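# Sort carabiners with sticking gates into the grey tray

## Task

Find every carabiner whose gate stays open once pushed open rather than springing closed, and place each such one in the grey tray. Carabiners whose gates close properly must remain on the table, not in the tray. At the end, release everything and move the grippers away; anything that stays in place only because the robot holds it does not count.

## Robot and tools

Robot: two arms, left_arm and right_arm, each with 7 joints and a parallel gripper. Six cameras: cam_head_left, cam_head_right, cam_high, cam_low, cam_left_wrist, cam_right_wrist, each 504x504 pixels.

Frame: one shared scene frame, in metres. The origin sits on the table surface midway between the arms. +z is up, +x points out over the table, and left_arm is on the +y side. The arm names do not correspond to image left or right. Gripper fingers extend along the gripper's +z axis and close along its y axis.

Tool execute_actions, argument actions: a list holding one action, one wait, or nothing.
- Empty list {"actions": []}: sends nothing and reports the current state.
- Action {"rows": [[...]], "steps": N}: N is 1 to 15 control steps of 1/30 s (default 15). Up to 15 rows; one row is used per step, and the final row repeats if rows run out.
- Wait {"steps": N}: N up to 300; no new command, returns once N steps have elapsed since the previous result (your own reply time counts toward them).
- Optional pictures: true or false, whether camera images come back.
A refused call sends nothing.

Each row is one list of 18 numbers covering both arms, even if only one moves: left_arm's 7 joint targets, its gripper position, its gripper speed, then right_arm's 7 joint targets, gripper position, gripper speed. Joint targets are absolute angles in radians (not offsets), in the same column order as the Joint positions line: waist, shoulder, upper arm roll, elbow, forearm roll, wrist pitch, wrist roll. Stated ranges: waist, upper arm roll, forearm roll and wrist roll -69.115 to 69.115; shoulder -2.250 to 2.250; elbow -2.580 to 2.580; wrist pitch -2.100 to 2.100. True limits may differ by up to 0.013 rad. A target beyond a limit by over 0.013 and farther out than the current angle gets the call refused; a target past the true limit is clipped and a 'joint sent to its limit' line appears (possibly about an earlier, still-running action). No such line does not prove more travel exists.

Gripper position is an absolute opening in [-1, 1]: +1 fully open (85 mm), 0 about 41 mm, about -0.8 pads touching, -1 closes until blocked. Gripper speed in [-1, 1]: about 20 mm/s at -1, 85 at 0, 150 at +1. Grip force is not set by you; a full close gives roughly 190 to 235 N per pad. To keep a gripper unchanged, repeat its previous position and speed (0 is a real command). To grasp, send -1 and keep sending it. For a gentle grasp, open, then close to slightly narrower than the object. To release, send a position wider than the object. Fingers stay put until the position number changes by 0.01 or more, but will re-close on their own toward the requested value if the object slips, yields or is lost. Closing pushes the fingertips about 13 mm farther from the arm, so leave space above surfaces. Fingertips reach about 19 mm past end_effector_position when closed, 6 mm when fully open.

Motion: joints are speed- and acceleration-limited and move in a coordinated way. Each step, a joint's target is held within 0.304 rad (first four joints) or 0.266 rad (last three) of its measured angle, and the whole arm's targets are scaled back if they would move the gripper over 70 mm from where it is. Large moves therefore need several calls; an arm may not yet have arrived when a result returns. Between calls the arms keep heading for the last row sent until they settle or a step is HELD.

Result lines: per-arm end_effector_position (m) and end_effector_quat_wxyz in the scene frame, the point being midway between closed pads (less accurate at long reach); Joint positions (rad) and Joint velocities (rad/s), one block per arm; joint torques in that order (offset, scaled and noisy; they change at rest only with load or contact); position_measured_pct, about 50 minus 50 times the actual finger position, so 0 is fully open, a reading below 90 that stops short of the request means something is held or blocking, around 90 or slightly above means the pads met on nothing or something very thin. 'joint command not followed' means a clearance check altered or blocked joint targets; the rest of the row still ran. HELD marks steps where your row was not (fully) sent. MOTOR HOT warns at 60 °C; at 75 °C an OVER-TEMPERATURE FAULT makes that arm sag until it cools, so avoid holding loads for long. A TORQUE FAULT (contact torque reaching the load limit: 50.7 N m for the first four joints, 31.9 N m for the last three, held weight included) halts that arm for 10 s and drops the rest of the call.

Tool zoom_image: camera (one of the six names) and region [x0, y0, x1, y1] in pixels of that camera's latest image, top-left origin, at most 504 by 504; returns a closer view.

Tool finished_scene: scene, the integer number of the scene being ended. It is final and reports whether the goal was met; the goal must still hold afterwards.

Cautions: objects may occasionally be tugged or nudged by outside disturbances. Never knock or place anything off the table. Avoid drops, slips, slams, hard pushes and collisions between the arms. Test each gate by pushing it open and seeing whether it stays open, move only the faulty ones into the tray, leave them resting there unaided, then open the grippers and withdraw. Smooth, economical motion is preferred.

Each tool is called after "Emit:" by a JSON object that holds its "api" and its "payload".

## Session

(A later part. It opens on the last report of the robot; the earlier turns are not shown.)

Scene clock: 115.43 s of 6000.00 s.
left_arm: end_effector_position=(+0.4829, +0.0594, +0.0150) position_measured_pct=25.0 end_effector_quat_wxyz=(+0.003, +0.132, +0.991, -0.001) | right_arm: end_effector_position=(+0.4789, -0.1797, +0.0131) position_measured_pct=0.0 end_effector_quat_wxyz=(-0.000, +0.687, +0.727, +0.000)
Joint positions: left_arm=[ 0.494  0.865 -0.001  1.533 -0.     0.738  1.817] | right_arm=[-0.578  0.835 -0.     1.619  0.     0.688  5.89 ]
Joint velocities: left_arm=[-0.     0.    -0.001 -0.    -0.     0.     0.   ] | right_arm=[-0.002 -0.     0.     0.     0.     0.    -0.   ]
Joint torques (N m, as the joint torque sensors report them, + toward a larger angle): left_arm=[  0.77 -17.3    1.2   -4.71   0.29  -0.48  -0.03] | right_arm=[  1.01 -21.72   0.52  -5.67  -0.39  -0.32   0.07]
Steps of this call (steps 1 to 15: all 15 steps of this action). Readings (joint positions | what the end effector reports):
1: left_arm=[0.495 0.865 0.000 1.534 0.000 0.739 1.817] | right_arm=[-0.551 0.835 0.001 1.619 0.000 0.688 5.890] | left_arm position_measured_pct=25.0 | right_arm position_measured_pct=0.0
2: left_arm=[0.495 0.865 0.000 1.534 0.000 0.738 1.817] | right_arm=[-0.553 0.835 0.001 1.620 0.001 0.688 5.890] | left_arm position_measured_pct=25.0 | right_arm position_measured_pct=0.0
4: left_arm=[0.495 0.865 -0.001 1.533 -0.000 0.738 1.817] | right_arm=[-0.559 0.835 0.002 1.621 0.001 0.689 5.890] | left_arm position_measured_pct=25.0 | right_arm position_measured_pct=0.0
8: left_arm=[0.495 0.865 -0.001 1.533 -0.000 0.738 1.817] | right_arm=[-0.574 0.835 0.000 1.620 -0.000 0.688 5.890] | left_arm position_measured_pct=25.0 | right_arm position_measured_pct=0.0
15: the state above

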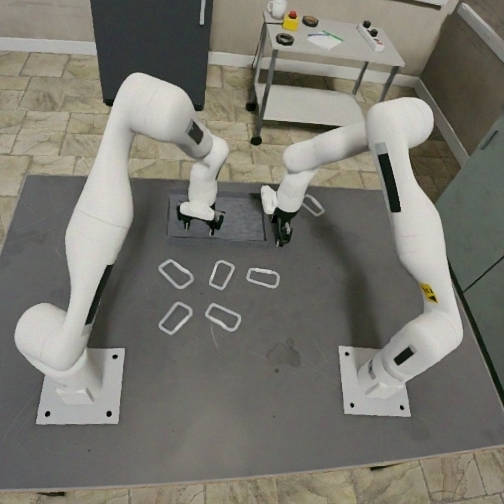

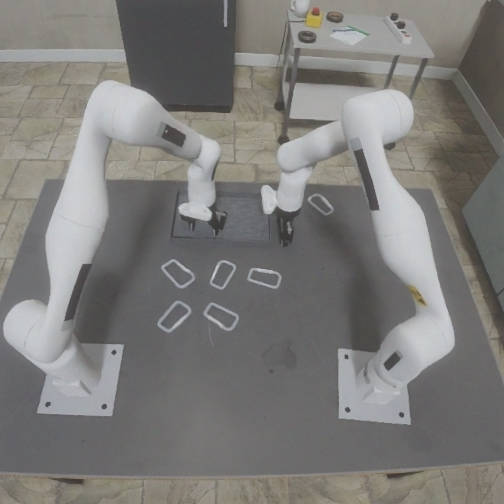

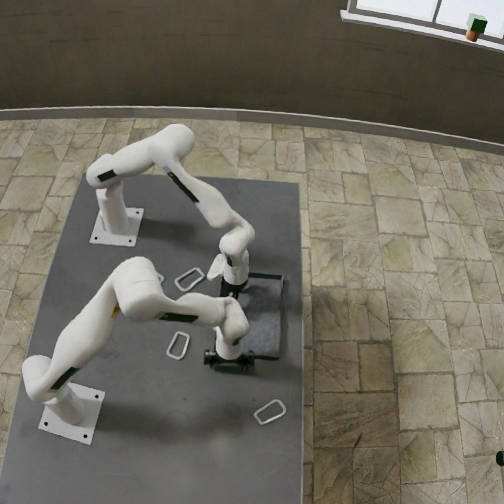

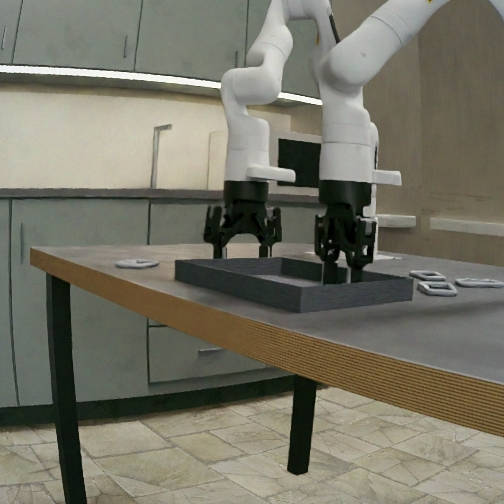

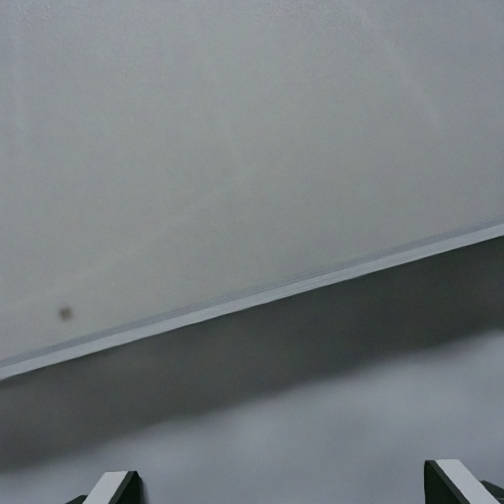

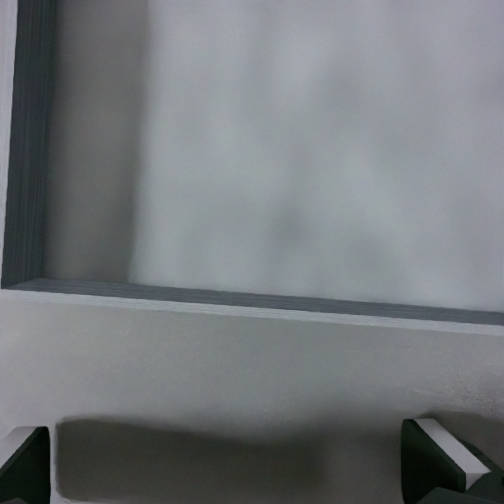

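Emit:
{"api": "execute_actions", "payload": {"actions": [{"rows":[[0.4956,0.7137,0,1.4723,0,0.9556,1.817,1,0, -0.56,0.704,0,1.574,0,0.8636,5.7,1,0]],"steps":13}], "pictures": false}}

Emit:
{"api": "execute_actions", "payload": {"actions": [{"rows":[[0.62,0.4761,0,1.9032,0,0.7623,1.817,1,0, -0.62,0.5368,0,1.9276,0,0.677,5.249,1,0]],"steps":13}], "pictures": false}}

Emit:
{"api": "execute_actions", "payload": {"actions": [{"rows":[[0.804,0.41,0,2.4,0,0.33,1.817,1,0, -0.7,0.5368,0,1.9276,0,0.677,5.249,1,0]],"steps":15}], "pictures": false}}

Emit:
{"api": "execute_actions", "payload": {"actions": [{"rows":[[0.804,0.5635,0,2.4345,0,0.1436,1.817,1,0, -0.881,0.5368,0,1.9276,0,0.677,5.249,1,0]],"steps":15}], "pictures": false}}

Emit:
{"api": "execute_actions", "payload": {"actions": [{"rows":[[0.804,0.5635,0,2.4345,0,0.1436,1.817,0.5,0, -0.881,0.6914,0,1.9749,0,0.4753,5.249,1,0]],"steps":15}]}}

Scene clock: 129.13 s of 6000.00 s.
left_arm: end_effector_position=(+0.4800, +0.0596, +0.1090) position_measured_pct=0.4 end_effector_quat_wxyz=(-0.001, +0.133, +0.991, +0.000) | right_arm: end_effector_position=(+0.4818, -0.1881, +0.0886) position_measured_pct=0.0 end_effector_quat_wxyz=(-0.000, +0.758, +0.652, -0.001)
Joint positions: left_arm=[0.496 0.716 0.    1.472 0.    0.955 1.817] | right_arm=[-0.56   0.707  0.     1.574 -0.     0.864  5.7  ]
Joint velocities: left_arm=[-0.    -0.018 -0.002  0.014 -0.001  0.015 -0.   ] | right_arm=[ 0.005 -0.025 -0.002  0.003  0.001  0.004 -0.001]
Joint torques (N m, as the joint torque sensors report them, + toward a larger angle): left_arm=[  0.14 -21.62   0.27  -7.74  -0.19   0.36  -0.23] | right_arm=[  0.78 -21.21   0.45  -6.4   -0.42  -0.23  -0.05]
Steps of this call (steps 1 to 15: the robot went on to your last target; steps 16 to 90: nothing new was sent; then 10.27 s passed at rest; steps 91 to 103: all 13 steps of this action). Readings (joint positions | what the end effector reports):
91: left_arm=[0.494 0.864 -0.001 1.533 -0.000 0.739 1.817] | right_arm=[-0.578 0.833 -0.000 1.619 -0.000 0.689 5.889] | left_arm position_measured_pct=25.0 | right_arm position_measured_pct=0.0
92: left_arm=[0.495 0.860 -0.001 1.532 -0.000 0.745 1.817] | right_arm=[-0.577 0.827 -0.000 1.618 -0.000 0.696 5.882] | left_arm position_measured_pct=24.6 | right_arm position_measured_pct=0.0
94: left_arm=[0.495 0.834 -0.000 1.523 -0.000 0.782 1.817] | right_arm=[-0.573 0.798 -0.001 1.609 -0.000 0.732 5.844] | left_arm position_measured_pct=20.2 | right_arm position_measured_pct=0.0
98: left_arm=[0.495 0.745 -0.000 1.485 -0.000 0.908 1.817] | right_arm=[-0.562 0.720 0.000 1.579 0.000 0.841 5.723] | left_arm position_measured_pct=9.1 | right_arm position_measured_pct=0.0
103: the state above

Scene clock: 129.57 s of 6000.00 s.
left_arm: end_effector_position=(+0.3783, +0.0648, +0.1243) position_measured_pct=0.0 end_effector_quat_wxyz=(+0.011, +0.183, +0.983, -0.005) | right_arm: end_effector_position=(+0.4006, -0.2012, +0.0906) position_measured_pct=0.0 end_effector_quat_wxyz=(+0.000, +0.843, +0.537, +0.002)
Joint positions: left_arm=[0.597 0.52  0.    1.802 0.    0.796 1.817] | right_arm=[-0.611  0.564 -0.     1.869 -0.     0.704  5.363]
Joint velocities: left_arm=[ 0.203 -0.384 -0.001  0.944  0.002 -0.306  0.   ] | right_arm=[-0.095 -0.281  0.004  0.65   0.    -0.304 -1.215]
Joint torques (N m, as the joint torque sensors report them, + toward a larger angle): left_arm=[ -0.7  -17.31   0.03  -7.18  -0.25  -0.06  -0.22] | right_arm=[  0.74 -17.94   0.43  -6.26  -0.42  -0.61  -0.01]
Steps of this call (steps 1 to 13: all 13 steps of this action). Readings (joint positions | what the end effector reports):
1: left_arm=[0.496 0.715 -0.000 1.473 -0.000 0.954 1.817] | right_arm=[-0.561 0.705 0.000 1.575 0.000 0.863 5.699] | left_arm position_measured_pct=0.4 | right_arm position_measured_pct=0.0
2: left_arm=[0.499 0.709 -0.001 1.479 -0.000 0.950 1.817] | right_arm=[-0.563 0.701 0.000 1.581 0.000 0.858 5.695] | left_arm position_measured_pct=0.0 | right_arm position_measured_pct=0.0
4: left_arm=[0.511 0.685 -0.002 1.506 -0.001 0.931 1.817] | right_arm=[-0.569 0.683 0.001 1.608 0.000 0.840 5.672] | left_arm position_measured_pct=0.0 | right_arm position_measured_pct=0.0
8: left_arm=[0.556 0.597 -0.000 1.625 0.000 0.860 1.817] | right_arm=[-0.592 0.619 -0.000 1.728 -0.000 0.769 5.565] | left_arm position_measured_pct=0.0 | right_arm position_measured_pct=0.0
13: the state above

Scene clock: 130.07 s of 6000.00 s.
left_arm: end_effector_position=(+0.2147, +0.1136, +0.0680) position_measured_pct=0.0 end_effector_quat_wxyz=(+0.002, +0.275, +0.962, -0.001) | right_arm: end_effector_position=(+0.3677, -0.1776, +0.0900) position_measured_pct=0.0 end_effector_quat_wxyz=(-0.000, +0.850, +0.526, -0.000)
Joint positions: left_arm=[0.785 0.418 0.    2.327 0.    0.391 1.817] | right_arm=[-0.699  0.537 -0.     1.928 -0.     0.677  5.249]
Joint velocities: left_arm=[ 0.19  -0.079  0.001  0.834  0.    -0.678 -0.001] | right_arm=[-0.008 -0.002 -0.001  0.    -0.     0.    -0.   ]
Joint torques (N m, as the joint torque sensors report them, + toward a larger angle): left_arm=[ -0.33 -12.49  -0.07  -5.08   0.1   -0.28  -0.32] | right_arm=[  0.54 -17.25   0.32  -5.72  -0.26  -0.42   0.07]
Steps of this call (steps 1 to 15: all 15 steps of this action). Readings (joint positions | what the end effector reports):
1: left_arm=[0.604 0.507 0.000 1.833 0.000 0.786 1.817] | right_arm=[-0.615 0.555 0.000 1.890 0.000 0.695 5.323] | left_arm position_measured_pct=0.0 | right_arm position_measured_pct=0.0
2: left_arm=[0.615 0.495 -0.001 1.865 -0.000 0.772 1.817] | right_arm=[-0.623 0.548 0.001 1.907 0.000 0.687 5.290] | left_arm position_measured_pct=0.0 | right_arm position_measured_pct=0.0
4: left_arm=[0.649 0.475 -0.002 1.934 -0.001 0.729 1.817] | right_arm=[-0.656 0.542 0.003 1.924 0.001 0.680 5.254] | left_arm position_measured_pct=0.0 | right_arm position_measured_pct=0.0
8: left_arm=[0.720 0.446 0.001 2.078 0.000 0.601 1.817] | right_arm=[-0.695 0.539 -0.002 1.927 -0.001 0.677 5.249] | left_arm position_measured_pct=0.0 | right_arm position_measured_pct=0.0
15: the state above

Scene clock: 130.57 s of 6000.00 s.
left_arm: end_effector_position=(+0.1945, +0.1275, +0.0188) position_measured_pct=0.0 end_effector_quat_wxyz=(+0.001, +0.283, +0.959, -0.001) | right_arm: end_effector_position=(+0.3262, -0.1169, +0.0901) position_measured_pct=0.0 end_effector_quat_wxyz=(-0.000, +0.800, +0.600, +0.000)
Joint positions: left_arm=[0.804 0.561 0.    2.434 0.    0.144 1.817] | right_arm=[-0.877  0.537 -0.     1.928  0.     0.677  5.249]
Joint velocities: left_arm=[ 0.002  0.024 -0.     0.002  0.    -0.001  0.001] | right_arm=[-0.032 -0.     0.005  0.001  0.    -0.     0.   ]
Joint torques (N m, as the joint torque sensors report them, + toward a larger angle): left_arm=[ -0.22 -13.06   0.89  -1.41   0.03  -0.05  -0.16] | right_arm=[  1.07 -16.91   0.31  -5.43  -0.35  -0.45   0.07]
Steps of this call (steps 1 to 15: all 15 steps of this action). Readings (joint positions | what the end effector reports):
1: left_arm=[0.791 0.417 0.001 2.353 0.000 0.369 1.817] | right_arm=[-0.701 0.537 0.000 1.928 0.000 0.677 5.249] | left_arm position_measured_pct=0.0 | right_arm position_measured_pct=0.0
2: left_arm=[0.793 0.422 0.001 2.375 0.000 0.341 1.817] | right_arm=[-0.708 0.537 0.001 1.928 0.001 0.677 5.249] | left_arm position_measured_pct=0.0 | right_arm position_measured_pct=0.0
4: left_arm=[0.798 0.447 0.000 2.403 0.000 0.269 1.817] | right_arm=[-0.738 0.537 0.003 1.928 0.001 0.677 5.249] | left_arm position_measured_pct=0.0 | right_arm position_measured_pct=0.0
8: left_arm=[0.802 0.534 0.000 2.429 0.000 0.167 1.817] | right_arm=[-0.838 0.537 -0.001 1.927 -0.001 0.677 5.249] | left_arm position_measured_pct=0.0 | right_arm position_measured_pct=0.0
15: the state above

Scene clock: 131.07 s of 6000.00 s.
left_arm: end_effector_position=(+0.1940, +0.1280, +0.0181) position_measured_pct=25.0 end_effector_quat_wxyz=(+0.000, +0.283, +0.959, -0.000) | right_arm: end_effector_position=(+0.3257, -0.1154, +0.0192) position_measured_pct=0.0 end_effector_quat_wxyz=(-0.000, +0.799, +0.601, +0.001)
Joint positions: left_arm=[0.804 0.563 0.    2.434 0.    0.144 1.817] | right_arm=[-0.881  0.689 -0.     1.975  0.     0.475  5.249]
Joint velocities: left_arm=[ 0.     0.    -0.002 -0.     0.    -0.001  0.001] | right_arm=[-0.001  0.023  0.001  0.001 -0.    -0.001  0.   ]
Joint torques (N m, as the joint torque sensors report them, + toward a larger angle): left_arm=[ -0.1  -12.62   0.61  -1.13  -0.09  -0.13  -0.14] | right_arm=[  0.25 -18.1    0.42  -4.61  -0.36  -0.31   0.07]
Steps of this call (steps 1 to 15: all 15 steps of this action). Readings (joint positions | what the end effector reports):
1: left_arm=[0.804 0.562 0.000 2.434 0.000 0.144 1.817] | right_arm=[-0.878 0.538 -0.000 1.928 -0.000 0.676 5.249] | left_arm position_measured_pct=0.0 | right_arm position_measured_pct=0.0
2: left_arm=[0.804 0.562 0.000 2.435 0.000 0.144 1.817] | right_arm=[-0.879 0.545 -0.000 1.929 -0.000 0.669 5.249] | left_arm position_measured_pct=0.8 | right_arm position_measured_pct=0.0
4: left_arm=[0.804 0.563 0.000 2.435 0.000 0.144 1.817] | right_arm=[-0.880 0.575 0.000 1.937 -0.000 0.634 5.249] | left_arm position_measured_pct=4.8 | right_arm position_measured_pct=0.0
8: left_arm=[0.804 0.563 0.000 2.435 -0.000 0.144 1.817] | right_arm=[-0.881 0.664 -0.000 1.966 -0.000 0.513 5.249] | left_arm position_measured_pct=16.3 | right_arm position_measured_pct=0.0
15: the state above

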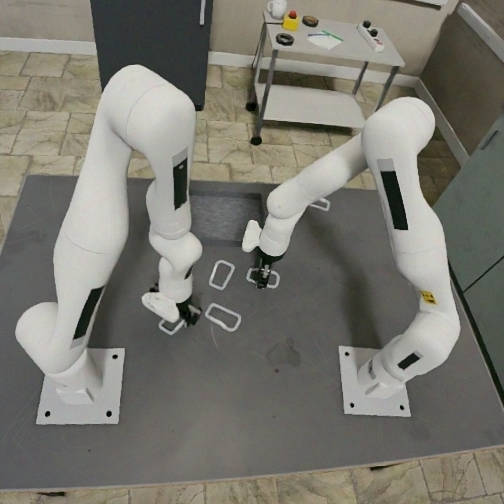

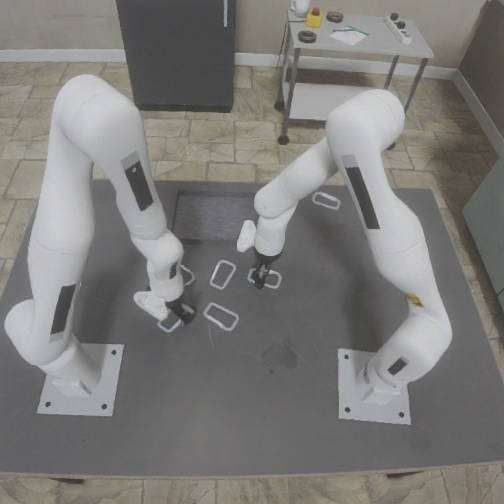

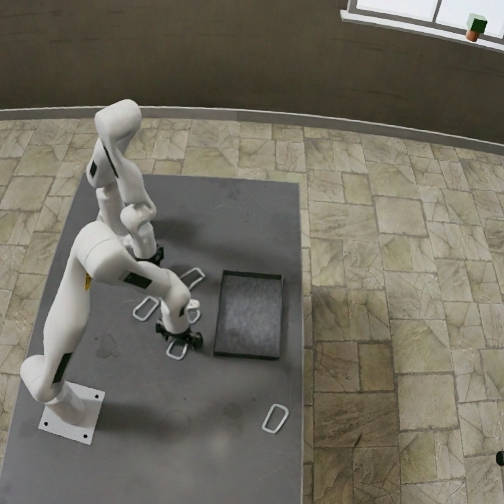

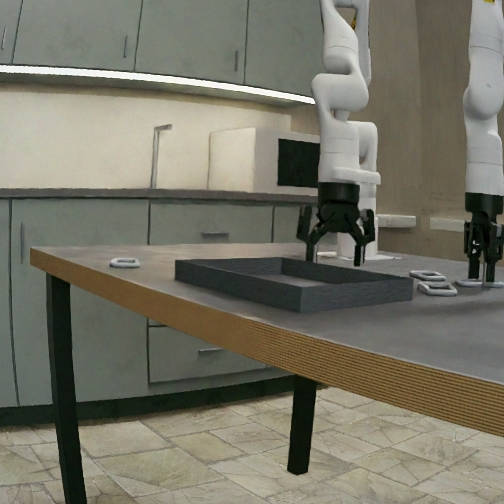

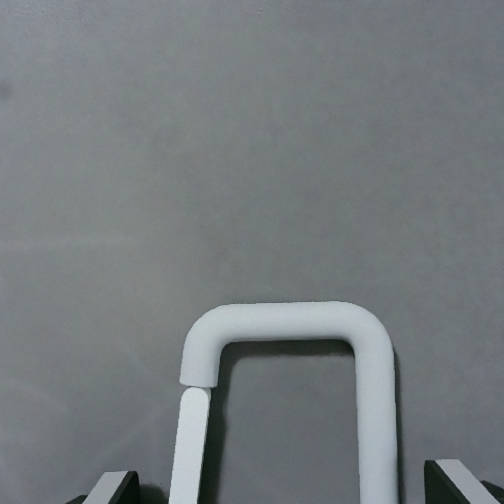

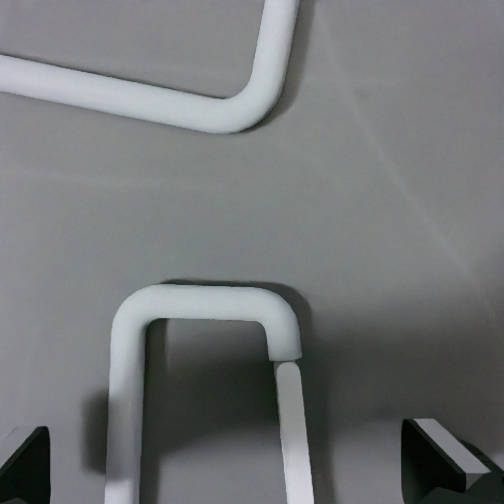

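Emit:
{"api": "execute_actions", "payload": {"actions": [{"rows":[[0.804,0.5635,0,2.4345,0,0.1436,1.817,0.03,-0.6, -0.881,0.693,0,1.9749,0,0.4737,5.249,0.03,-0.2]],"steps":15}], "pictures": false}}

Emit:
{"api": "execute_actions", "payload": {"actions": [{"steps":12}]}}

Emit:
{"api": "execute_actions", "payload": {"actions": [{"rows":[[0.804,0.5635,0,2.4345,0,0.1436,1.817,0.45,-0.4, -0.881,0.693,0,1.9749,0,0.4737,5.249,0.45,-0.4]],"steps":15}]}}

Scene clock: 134.17 s of 6000.00 s.
left_arm: end_effector_position=(+0.1949, +0.1282, +0.0190) position_measured_pct=44.4 end_effector_quat_wxyz=(+0.001, +0.283, +0.959, -0.000) | right_arm: end_effector_position=(+0.3252, -0.1158, +0.0175) position_measured_pct=31.3 end_effector_quat_wxyz=(-0.000, +0.799, +0.601, -0.000)
Joint positions: left_arm=[ 0.803  0.56  -0.002  2.435 -0.     0.145  1.817] | right_arm=[-0.881  0.693 -0.     1.975 -0.     0.474  5.249]
Joint velocities: left_arm=[-0.006 -0.019 -0.014  0.005 -0.002  0.007  0.001] | right_arm=[-0.     0.    -0.001  0.001 -0.    -0.     0.   ]
Joint torques (N m, as the joint torque sensors report them, + toward a larger angle): left_arm=[ 0.95 -8.24  2.16 -1.55  0.04 -0.55 -0.19] | right_arm=[  0.68 -17.81   0.43  -4.14  -0.24  -0.4    0.07]
Steps of this call (steps 1 to 15: the robot went on to your last target; steps 16 to 78: nothing new was sent; steps 79 to 93: all 15 steps of this action). Readings (joint positions | what the end effector reports):
79: left_arm=[0.804 0.563 0.000 2.434 0.000 0.144 1.817] | right_arm=[-0.881 0.692 0.000 1.975 -0.000 0.475 5.249] | left_arm position_measured_pct=25.0 | right_arm position_measured_pct=0.0
80: left_arm=[0.804 0.563 0.000 2.434 -0.000 0.144 1.817] | right_arm=[-0.881 0.693 0.000 1.975 0.000 0.474 5.249] | left_arm position_measured_pct=25.4 | right_arm position_measured_pct=0.4
82: left_arm=[0.804 0.563 0.000 2.434 0.000 0.144 1.817] | right_arm=[-0.881 0.693 -0.000 1.975 -0.000 0.474 5.249] | left_arm position_measured_pct=27.8 | right_arm position_measured_pct=4.0
86: left_arm=[0.804 0.563 0.000 2.434 -0.000 0.144 1.817] | right_arm=[-0.881 0.693 0.000 1.975 0.000 0.474 5.249] | left_arm position_measured_pct=33.7 | right_arm position_measured_pct=13.5
93: the state above

Scene clock: 134.57 s of 6000.00 s.
left_arm: end_effector_position=(+0.1952, +0.1281, +0.0192) position_measured_pct=47.6 end_effector_quat_wxyz=(+0.002, +0.282, +0.959, -0.000) | right_arm: end_effector_position=(+0.3249, -0.1148, +0.0188) position_measured_pct=48.0 end_effector_quat_wxyz=(-0.001, +0.799, +0.601, +0.001)
Joint positions: left_arm=[ 0.803  0.559 -0.002  2.435 -0.     0.144  1.817] | right_arm=[-0.882  0.69  -0.001  1.975 -0.001  0.475  5.249]
Joint velocities: left_arm=[ 0.    -0.     0.001 -0.001  0.    -0.001 -0.001] | right_arm=[-0.    -0.     0.001  0.    -0.001 -0.    -0.   ]
Joint torques (N m, as the joint torque sensors report them, + toward a larger angle): left_arm=[ 0.41 -9.46  1.73 -1.5   0.25 -0.52 -0.2 ] | right_arm=[  1.   -15.02   1.15  -4.29  -0.04  -1.1    0.04]
Steps of this call (steps 1 to 12: the robot went on to your last target). Readings (joint positions | what the end effector reports):
1: left_arm=[0.803 0.559 -0.002 2.435 -0.000 0.145 1.817] | right_arm=[-0.881 0.693 -0.000 1.975 -0.000 0.474 5.249] | left_arm position_measured_pct=45.6 | right_arm position_measured_pct=33.7
2: left_arm=[0.803 0.559 -0.002 2.435 -0.000 0.145 1.817] | right_arm=[-0.881 0.693 -0.000 1.975 -0.000 0.474 5.249] | left_arm position_measured_pct=46.8 | right_arm position_measured_pct=36.5
4: left_arm=[0.803 0.559 -0.002 2.435 -0.000 0.144 1.817] | right_arm=[-0.881 0.691 -0.000 1.975 -0.000 0.475 5.249] | left_arm position_measured_pct=47.2 | right_arm position_measured_pct=41.3
8: left_arm=[0.803 0.559 -0.002 2.435 -0.000 0.144 1.817] | right_arm=[-0.882 0.690 -0.001 1.975 -0.001 0.475 5.249] | left_arm position_measured_pct=47.6 | right_arm position_measured_pct=47.2
12: the state above

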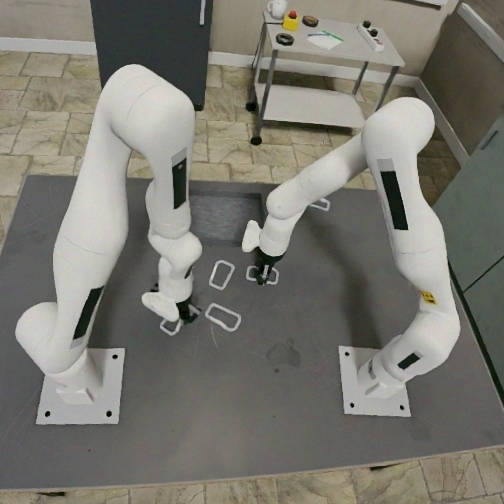

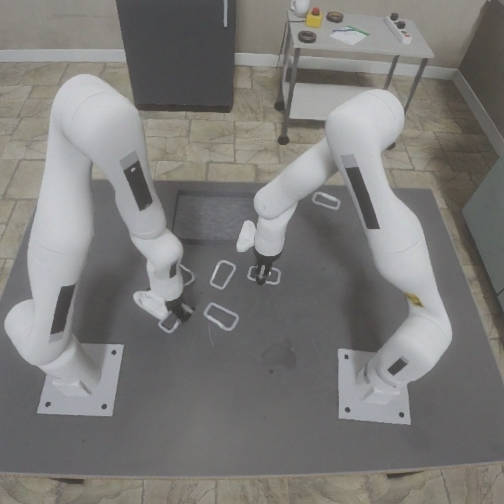

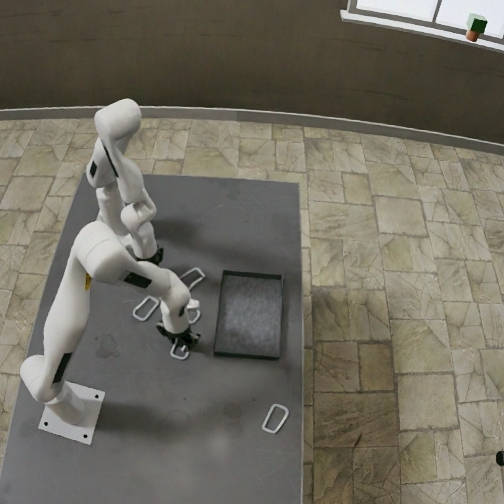

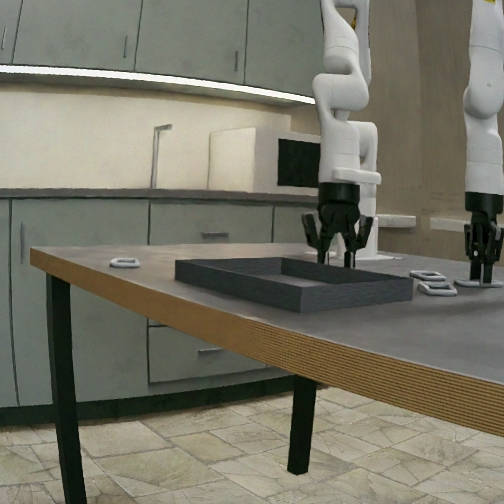

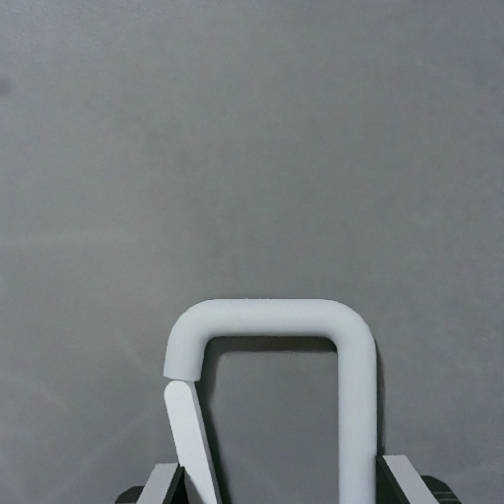

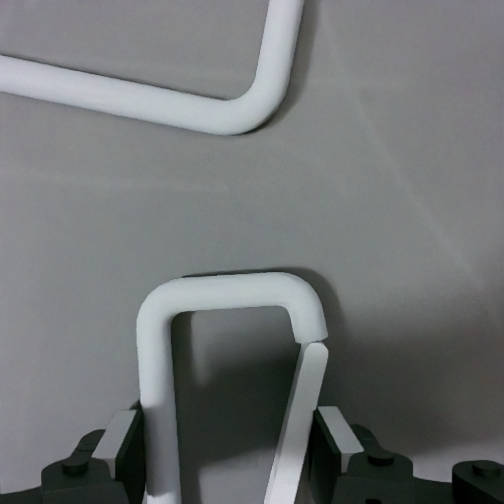

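Scene clock: 135.07 s of 6000.00 s.
left_arm: end_effector_position=(+0.1940, +0.1280, +0.0181) position_measured_pct=27.8 end_effector_quat_wxyz=(+0.000, +0.283, +0.959, -0.000) | right_arm: end_effector_position=(+0.3253, -0.1158, +0.0175) position_measured_pct=27.8 end_effector_quat_wxyz=(-0.000, +0.799, +0.601, +0.000)
Joint positions: left_arm=[0.804 0.563 0.    2.434 0.    0.144 1.817] | right_arm=[-0.881  0.693  0.     1.975  0.     0.474  5.249]
Joint velocities: left_arm=[ 0.001  0.001  0.    -0.001 -0.    -0.001 -0.001] | right_arm=[ 0.     0.001  0.002  0.     0.    -0.     0.   ]
Joint torques (N m, as the joint torque sensors report them, + toward a larger angle): left_arm=[ -0.4  -12.86   0.22  -1.53   0.02   0.23  -0.09] | right_arm=[  0.29 -17.9    0.34  -4.09  -0.39  -0.34   0.02]
Steps of this call (steps 1 to 15: all 15 steps of this action). Readings (joint positions | what the end effector reports):
1: left_arm=[0.803 0.559 -0.002 2.435 -0.000 0.144 1.817] | right_arm=[-0.882 0.690 -0.001 1.975 -0.001 0.475 5.249] | left_arm position_measured_pct=47.6 | right_arm position_measured_pct=48.0
2: left_arm=[0.803 0.560 -0.001 2.435 -0.000 0.144 1.817] | right_arm=[-0.882 0.690 -0.001 1.975 -0.000 0.475 5.249] | left_arm position_measured_pct=47.2 | right_arm position_measured_pct=47.6
4: left_arm=[0.804 0.561 0.000 2.434 0.000 0.144 1.817] | right_arm=[-0.881 0.691 -0.000 1.975 -0.000 0.474 5.249] | left_arm position_measured_pct=44.4 | right_arm position_measured_pct=44.4
8: left_arm=[0.804 0.563 0.000 2.435 -0.000 0.144 1.817] | right_arm=[-0.881 0.693 0.000 1.975 0.000 0.474 5.249] | left_arm position_measured_pct=36.5 | right_arm position_measured_pct=36.5
15: the state above

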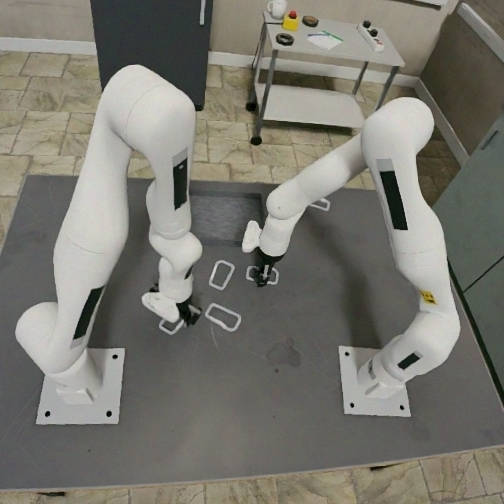

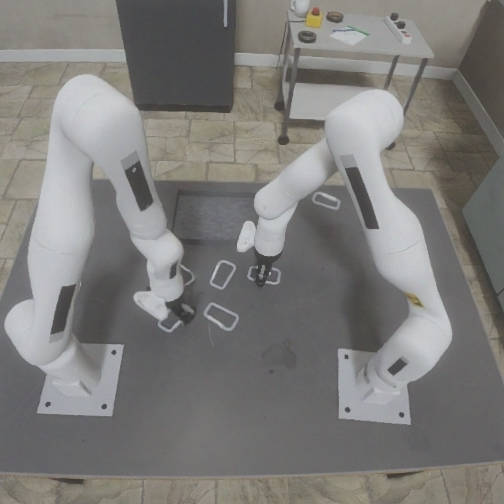

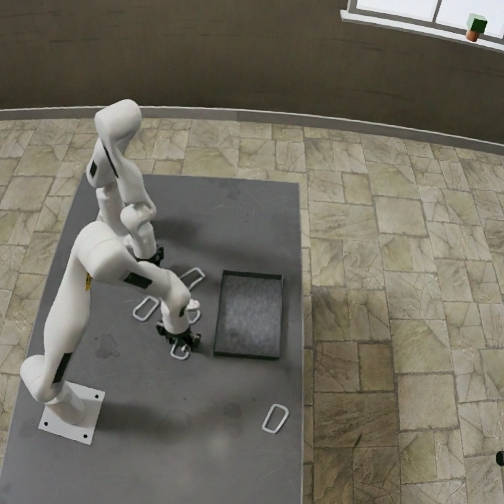

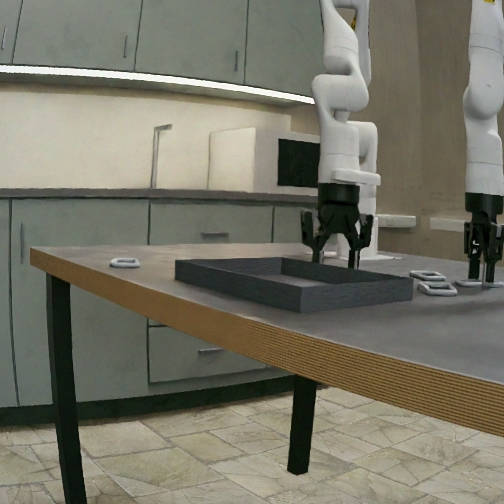

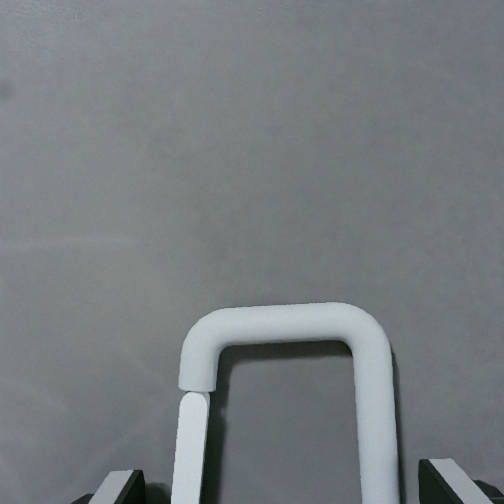

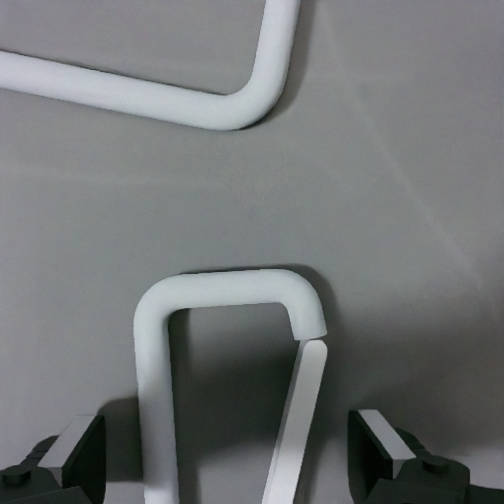

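Emit:
{"api": "execute_actions", "payload": {"actions": [{"rows":[[0.804,0.41,0,2.4,0,0.33,1.817,1,0, -0.881,0.63,0,1.96,0,0.552,5.249,0.45,0]],"steps":9}], "pictures": false}}

Emit:
{"api": "execute_actions", "payload": {"actions": [{"rows":[[0.804,0.41,0,2.4,0,0.33,0.524,1,0, -0.934,0.6355,0,1.9503,0,0.556,5.246,-0.37,0.5]],"steps":15}], "pictures": false}}

Emit:
{"api": "execute_actions", "payload": {"actions": [{"rows":[[0.804,0.41,0,2.4,0,0.33,0.524,1,0, -0.934,0.6888,0,1.9618,0,0.491,5.246,-0.37,0.5]],"steps":15}]}}

Scene clock: 146.60 s of 6000.00 s.
left_arm: end_effector_position=(+0.1946, +0.1273, +0.0578) position_measured_pct=8.3 end_effector_quat_wxyz=(+0.000, +0.283, +0.959, -0.000) | right_arm: end_effector_position=(+0.3250, -0.1160, +0.0445) position_measured_pct=27.4 end_effector_quat_wxyz=(+0.000, +0.799, +0.601, -0.002)
Joint positions: left_arm=[0.804 0.425 0.    2.403 0.    0.313 1.817] | right_arm=[-0.881  0.633  0.     1.96   0.     0.552  5.249]
Joint velocities: left_arm=[ 0.    -0.271  0.001 -0.072  0.     0.426  0.   ] | right_arm=[ 0.    -0.021 -0.001  0.005 -0.     0.013  0.   ]
Joint torques (N m, as the joint torque sensors report them, + toward a larger angle): left_arm=[ 0.37 -9.58  0.23 -2.63 -0.08 -0.09 -0.14] | right_arm=[  0.45 -17.56   0.29  -4.75  -0.29  -0.11   0.03]
Steps of this call (steps 1 to 15: the robot went on to your last target; steps 16 to 90: nothing new was sent; then 8.23 s passed at rest; steps 91 to 99: all 9 steps of this action). Readings (joint positions | what the end effector reports):
91: left_arm=[0.804 0.562 -0.000 2.434 0.000 0.145 1.817] | right_arm=[-0.881 0.692 -0.000 1.975 0.000 0.475 5.249] | left_arm position_measured_pct=27.4 | right_arm position_measured_pct=27.4
92: left_arm=[0.804 0.555 -0.000 2.433 -0.000 0.151 1.817] | right_arm=[-0.881 0.685 -0.000 1.974 0.000 0.481 5.249] | left_arm position_measured_pct=27.0 | right_arm position_measured_pct=27.4
94: left_arm=[0.804 0.525 -0.000 2.427 -0.000 0.183 1.817] | right_arm=[-0.881 0.656 -0.000 1.968 -0.000 0.513 5.249] | left_arm position_measured_pct=22.6 | right_arm position_measured_pct=27.4
98: left_arm=[0.804 0.437 0.000 2.406 0.000 0.296 1.817] | right_arm=[-0.881 0.634 0.000 1.960 0.000 0.551 5.249] | left_arm position_measured_pct=11.5 | right_arm position_measured_pct=27.4
99: the state above

Scene clock: 147.10 s of 6000.00 s.
left_arm: end_effector_position=(+0.1946, +0.1274, +0.0621) position_measured_pct=0.0 end_effector_quat_wxyz=(+0.001, +0.514, +0.858, -0.000) | right_arm: end_effector_position=(+0.3133, -0.0970, +0.0451) position_measured_pct=68.3 end_effector_quat_wxyz=(+0.000, +0.784, +0.621, -0.000)
Joint positions: left_arm=[ 0.804  0.41  -0.     2.4   -0.     0.33   1.311] | right_arm=[-0.934  0.635 -0.     1.95  -0.     0.556  5.246]
Joint velocities: left_arm=[-0.    -0.002  0.001  0.     0.001  0.002 -1.215] | right_arm=[-0.005  0.    -0.     0.    -0.002 -0.    -0.   ]
Joint torques (N m, as the joint torque sensors report them, + toward a larger angle): left_arm=[  0.05 -11.98   0.73  -2.92   0.05   0.07  -0.05] | right_arm=[  0.46 -17.53   0.39  -4.73  -0.36  -0.42   0.03]
Steps of this call (steps 1 to 15: all 15 steps of this action). Readings (joint positions | what the end effector reports):
1: left_arm=[0.804 0.419 0.000 2.401 0.000 0.323 1.816] | right_arm=[-0.883 0.633 0.000 1.960 0.000 0.552 5.249] | left_arm position_measured_pct=5.6 | right_arm position_measured_pct=27.4
2: left_arm=[0.804 0.417 0.000 2.401 0.000 0.327 1.806] | right_arm=[-0.889 0.634 0.002 1.959 0.000 0.553 5.249] | left_arm position_measured_pct=2.8 | right_arm position_measured_pct=28.2
4: left_arm=[0.804 0.415 0.000 2.401 0.000 0.329 1.756] | right_arm=[-0.916 0.635 0.002 1.954 0.000 0.554 5.247] | left_arm position_measured_pct=0.8 | right_arm position_measured_pct=34.1
8: left_arm=[0.804 0.411 0.000 2.400 0.000 0.330 1.596] | right_arm=[-0.931 0.635 -0.001 1.950 -0.000 0.556 5.246] | left_arm position_measured_pct=0.0 | right_arm position_measured_pct=49.6
15: the state above

Scene clock: 147.60 s of 6000.00 s.
left_arm: end_effector_position=(+0.1946, +0.1274, +0.0622) position_measured_pct=0.0 end_effector_quat_wxyz=(+0.001, +0.748, +0.664, +0.000) | right_arm: end_effector_position=(+0.3133, -0.0968, +0.0213) position_measured_pct=68.7 end_effector_quat_wxyz=(-0.000, +0.784, +0.621, +0.000)
Joint positions: left_arm=[ 0.804  0.41  -0.     2.4   -0.     0.33   0.702] | right_arm=[-0.934  0.688 -0.     1.962  0.     0.491  5.246]
Joint velocities: left_arm=[ 0.001  0.     0.    -0.003  0.001  0.    -1.218] | right_arm=[-0.     0.004 -0.    -0.    -0.001  0.    -0.   ]
Joint torques (N m, as the joint torque sensors report them, + toward a larger angle): left_arm=[ -0.11 -11.65   0.39  -3.08   0.06  -0.12   0.02] | right_arm=[  0.47 -17.72   0.37  -4.09  -0.32  -0.46   0.07]
Steps of this call (steps 1 to 15: all 15 steps of this action). Readings (joint positions | what the end effector reports):
1: left_arm=[0.804 0.410 -0.000 2.400 -0.000 0.330 1.271] | right_arm=[-0.934 0.637 -0.000 1.951 -0.000 0.555 5.246] | left_arm position_measured_pct=0.0 | right_arm position_measured_pct=68.3
2: left_arm=[0.804 0.410 -0.000 2.400 -0.000 0.330 1.230] | right_arm=[-0.934 0.644 0.000 1.952 -0.000 0.548 5.246] | left_arm position_measured_pct=0.0 | right_arm position_measured_pct=68.7
4: left_arm=[0.804 0.410 -0.000 2.400 -0.000 0.330 1.149] | right_arm=[-0.934 0.671 0.000 1.957 0.000 0.518 5.246] | left_arm position_measured_pct=0.0 | right_arm position_measured_pct=68.7
8: left_arm=[0.804 0.410 -0.000 2.400 -0.000 0.330 0.986] | right_arm=[-0.934 0.686 -0.000 1.962 -0.000 0.492 5.246] | left_arm position_measured_pct=0.0 | right_arm position_measured_pct=68.7
15: the state above

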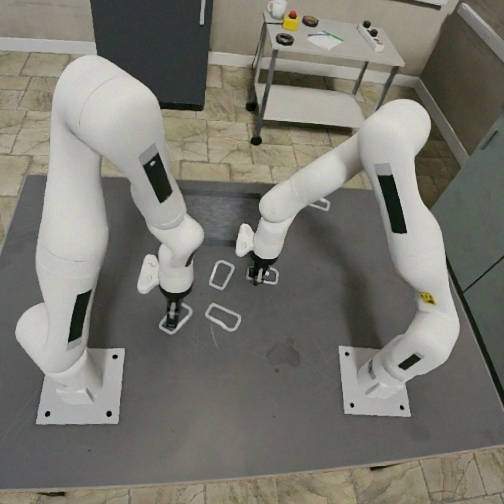

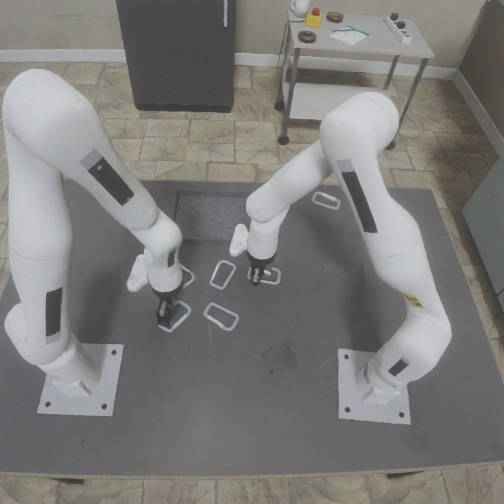

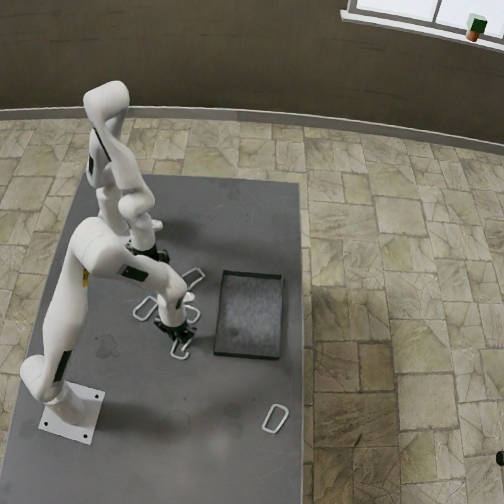

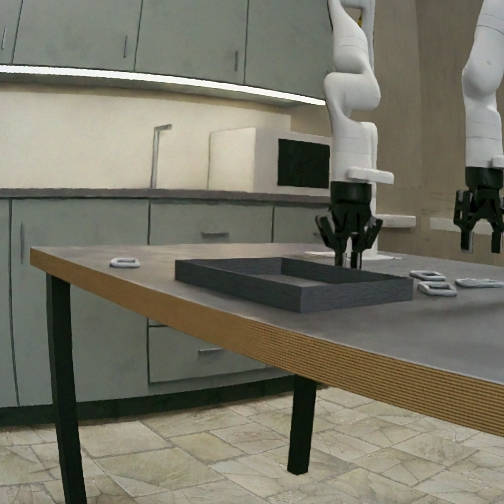

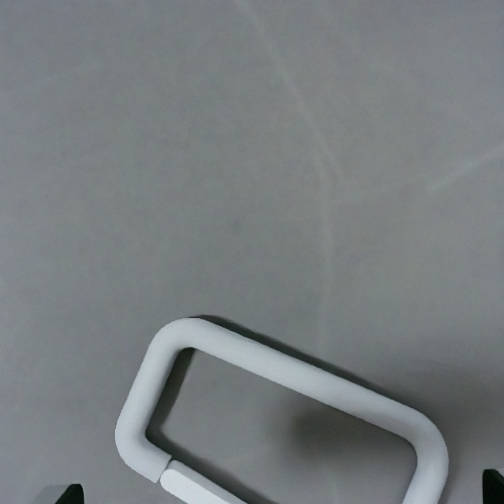

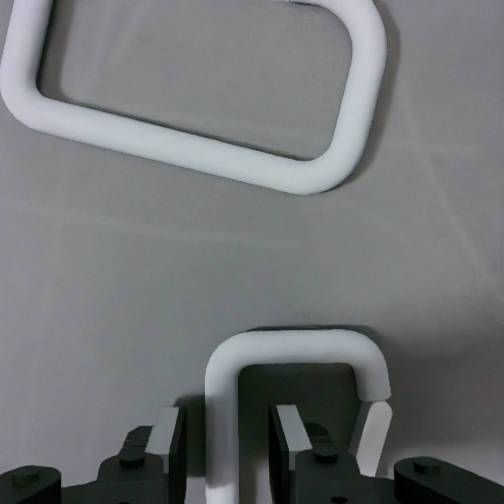

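Emit:
{"api": "execute_actions", "payload": {"actions": [{"rows":[[0.804,0.41,0,2.4,0,0.33,0.524,1,0, -0.934,0.691,0,1.9618,0,0.489,5.246,-0.72,-0.3]],"steps":12}], "pictures": false}}

Emit:
{"api": "execute_actions", "payload": {"actions": [{"rows":[[0.804,0.41,0,2.4,0,0.33,0.524,1,0, -0.934,0.5042,0,1.8956,0,0.742,5.246,-0.72,-0.3]],"steps":14}]}}

Scene clock: 155.43 s of 6000.00 s.
left_arm: end_effector_position=(+0.1946, +0.1274, +0.0622) position_measured_pct=0.0 end_effector_quat_wxyz=(+0.001, +0.804, +0.595, +0.000) | right_arm: end_effector_position=(+0.3133, -0.0968, +0.0203) position_measured_pct=83.3 end_effector_quat_wxyz=(-0.000, +0.784, +0.621, -0.000)
Joint positions: left_arm=[0.804 0.41  0.    2.4   0.    0.33  0.524] | right_arm=[-0.934  0.691 -0.     1.962 -0.     0.489  5.246]
Joint velocities: left_arm=[-0.    -0.     0.    -0.002 -0.    -0.     0.   ] | right_arm=[-0.    -0.     0.     0.    -0.001 -0.001  0.   ]
Joint torques (N m, as the joint torque sensors report them, + toward a larger angle): left_arm=[  0.   -11.73   0.04  -3.48  -0.2    0.04   0.  ] | right_arm=[  0.44 -17.73   0.43  -4.39  -0.37  -0.42   0.01]
Steps of this call (steps 1 to 30: the robot went on to your last target; steps 31 to 90: nothing new was sent; then 4.43 s passed at rest; steps 91 to 102: all 12 steps of this action). Readings (joint positions | what the end effector reports):
91: left_arm=[0.804 0.410 0.000 2.400 -0.000 0.330 0.524] | right_arm=[-0.934 0.689 0.000 1.962 -0.000 0.491 5.246] | left_arm position_measured_pct=0.0 | right_arm position_measured_pct=68.7
92: left_arm=[0.804 0.410 -0.000 2.400 0.000 0.330 0.524] | right_arm=[-0.934 0.690 0.000 1.962 0.000 0.490 5.246] | left_arm position_measured_pct=0.0 | right_arm position_measured_pct=69.0
94: left_arm=[0.804 0.410 0.000 2.400 -0.000 0.330 0.524] | right_arm=[-0.934 0.691 -0.000 1.962 0.000 0.489 5.246] | left_arm position_measured_pct=0.0 | right_arm position_measured_pct=72.2
98: left_arm=[0.804 0.410 0.000 2.400 0.000 0.330 0.524] | right_arm=[-0.934 0.691 -0.000 1.962 -0.000 0.489 5.246] | left_arm position_measured_pct=0.0 | right_arm position_measured_pct=81.0
102: the state above

Scene clock: 155.90 s of 6000.00 s.
left_arm: end_effector_position=(+0.1946, +0.1274, +0.0622) position_measured_pct=0.0 end_effector_quat_wxyz=(+0.001, +0.804, +0.595, +0.000) | right_arm: end_effector_position=(+0.3127, -0.0975, +0.1081) position_measured_pct=83.3 end_effector_quat_wxyz=(+0.000, +0.784, +0.621, -0.002)
Joint positions: left_arm=[ 0.804  0.41   0.     2.4   -0.     0.33   0.524] | right_arm=[-0.934  0.509  0.     1.896  0.     0.742  5.246]
Joint velocities: left_arm=[ 0.     0.     0.003 -0.     0.001 -0.    -0.   ] | right_arm=[-0.    -0.04  -0.001  0.003 -0.     0.012  0.   ]
Joint torques (N m, as the joint torque sensors report them, + toward a larger angle): left_arm=[  0.25 -11.58   0.05  -2.93  -0.06   0.03  -0.01] | right_arm=[  0.49 -17.52   0.33  -6.17  -0.37  -0.53   0.08]
Steps of this call (steps 1 to 14: all 14 steps of this action). Readings (joint positions | what the end effector reports):
1: left_arm=[0.804 0.410 0.000 2.400 0.000 0.330 0.524] | right_arm=[-0.934 0.690 -0.000 1.962 -0.000 0.490 5.246] | left_arm position_measured_pct=0.0 | right_arm position_measured_pct=83.3
2: left_arm=[0.804 0.410 0.000 2.400 -0.000 0.330 0.524] | right_arm=[-0.934 0.684 -0.000 1.960 -0.000 0.496 5.246] | left_arm position_measured_pct=0.0 | right_arm position_measured_pct=83.3
4: left_arm=[0.804 0.410 0.000 2.400 -0.000 0.330 0.524] | right_arm=[-0.934 0.655 -0.000 1.951 -0.000 0.530 5.246] | left_arm position_measured_pct=0.0 | right_arm position_measured_pct=83.3
8: left_arm=[0.804 0.410 0.000 2.400 0.000 0.330 0.524] | right_arm=[-0.934 0.555 -0.000 1.914 -0.000 0.668 5.246] | left_arm position_measured_pct=0.0 | right_arm position_measured_pct=83.3
14: the state above

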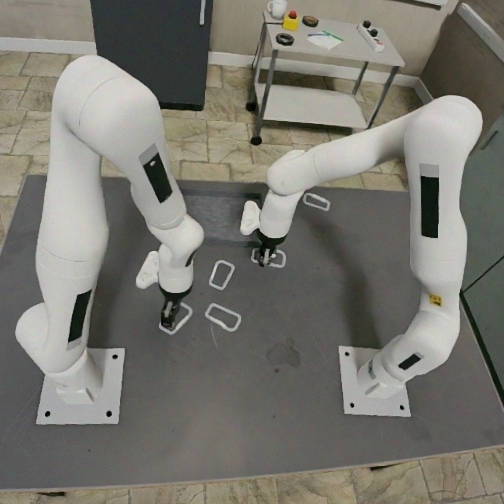

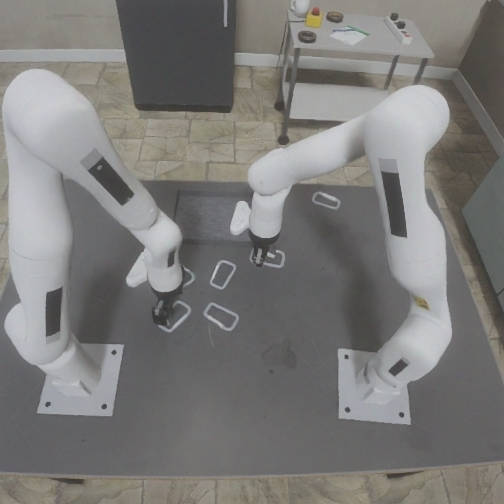

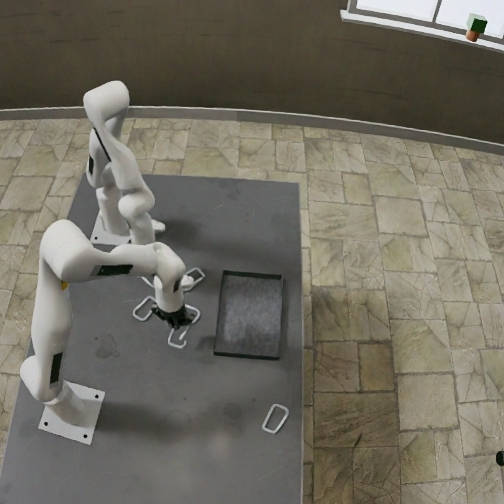

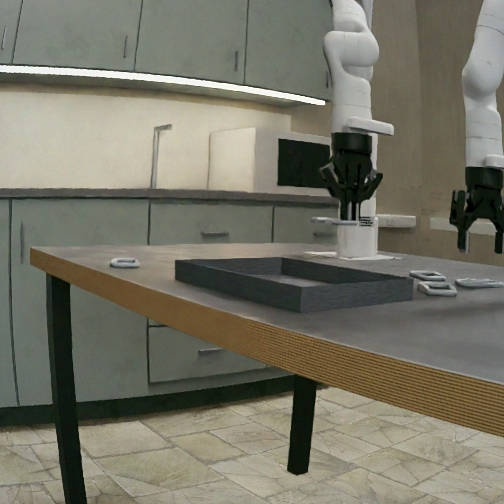

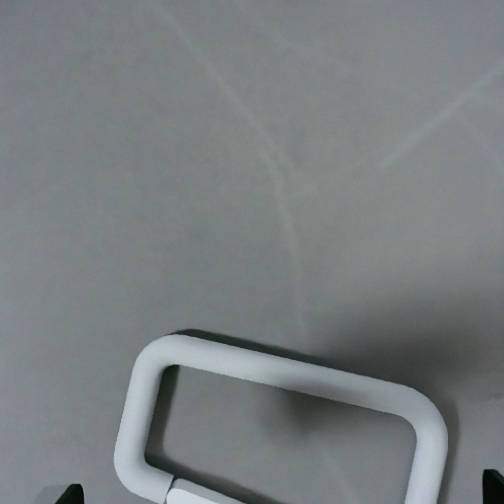

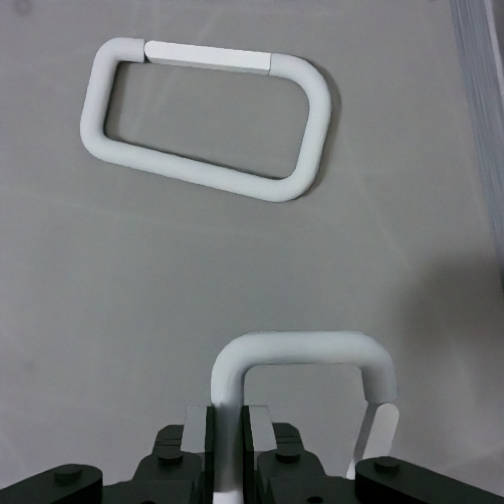

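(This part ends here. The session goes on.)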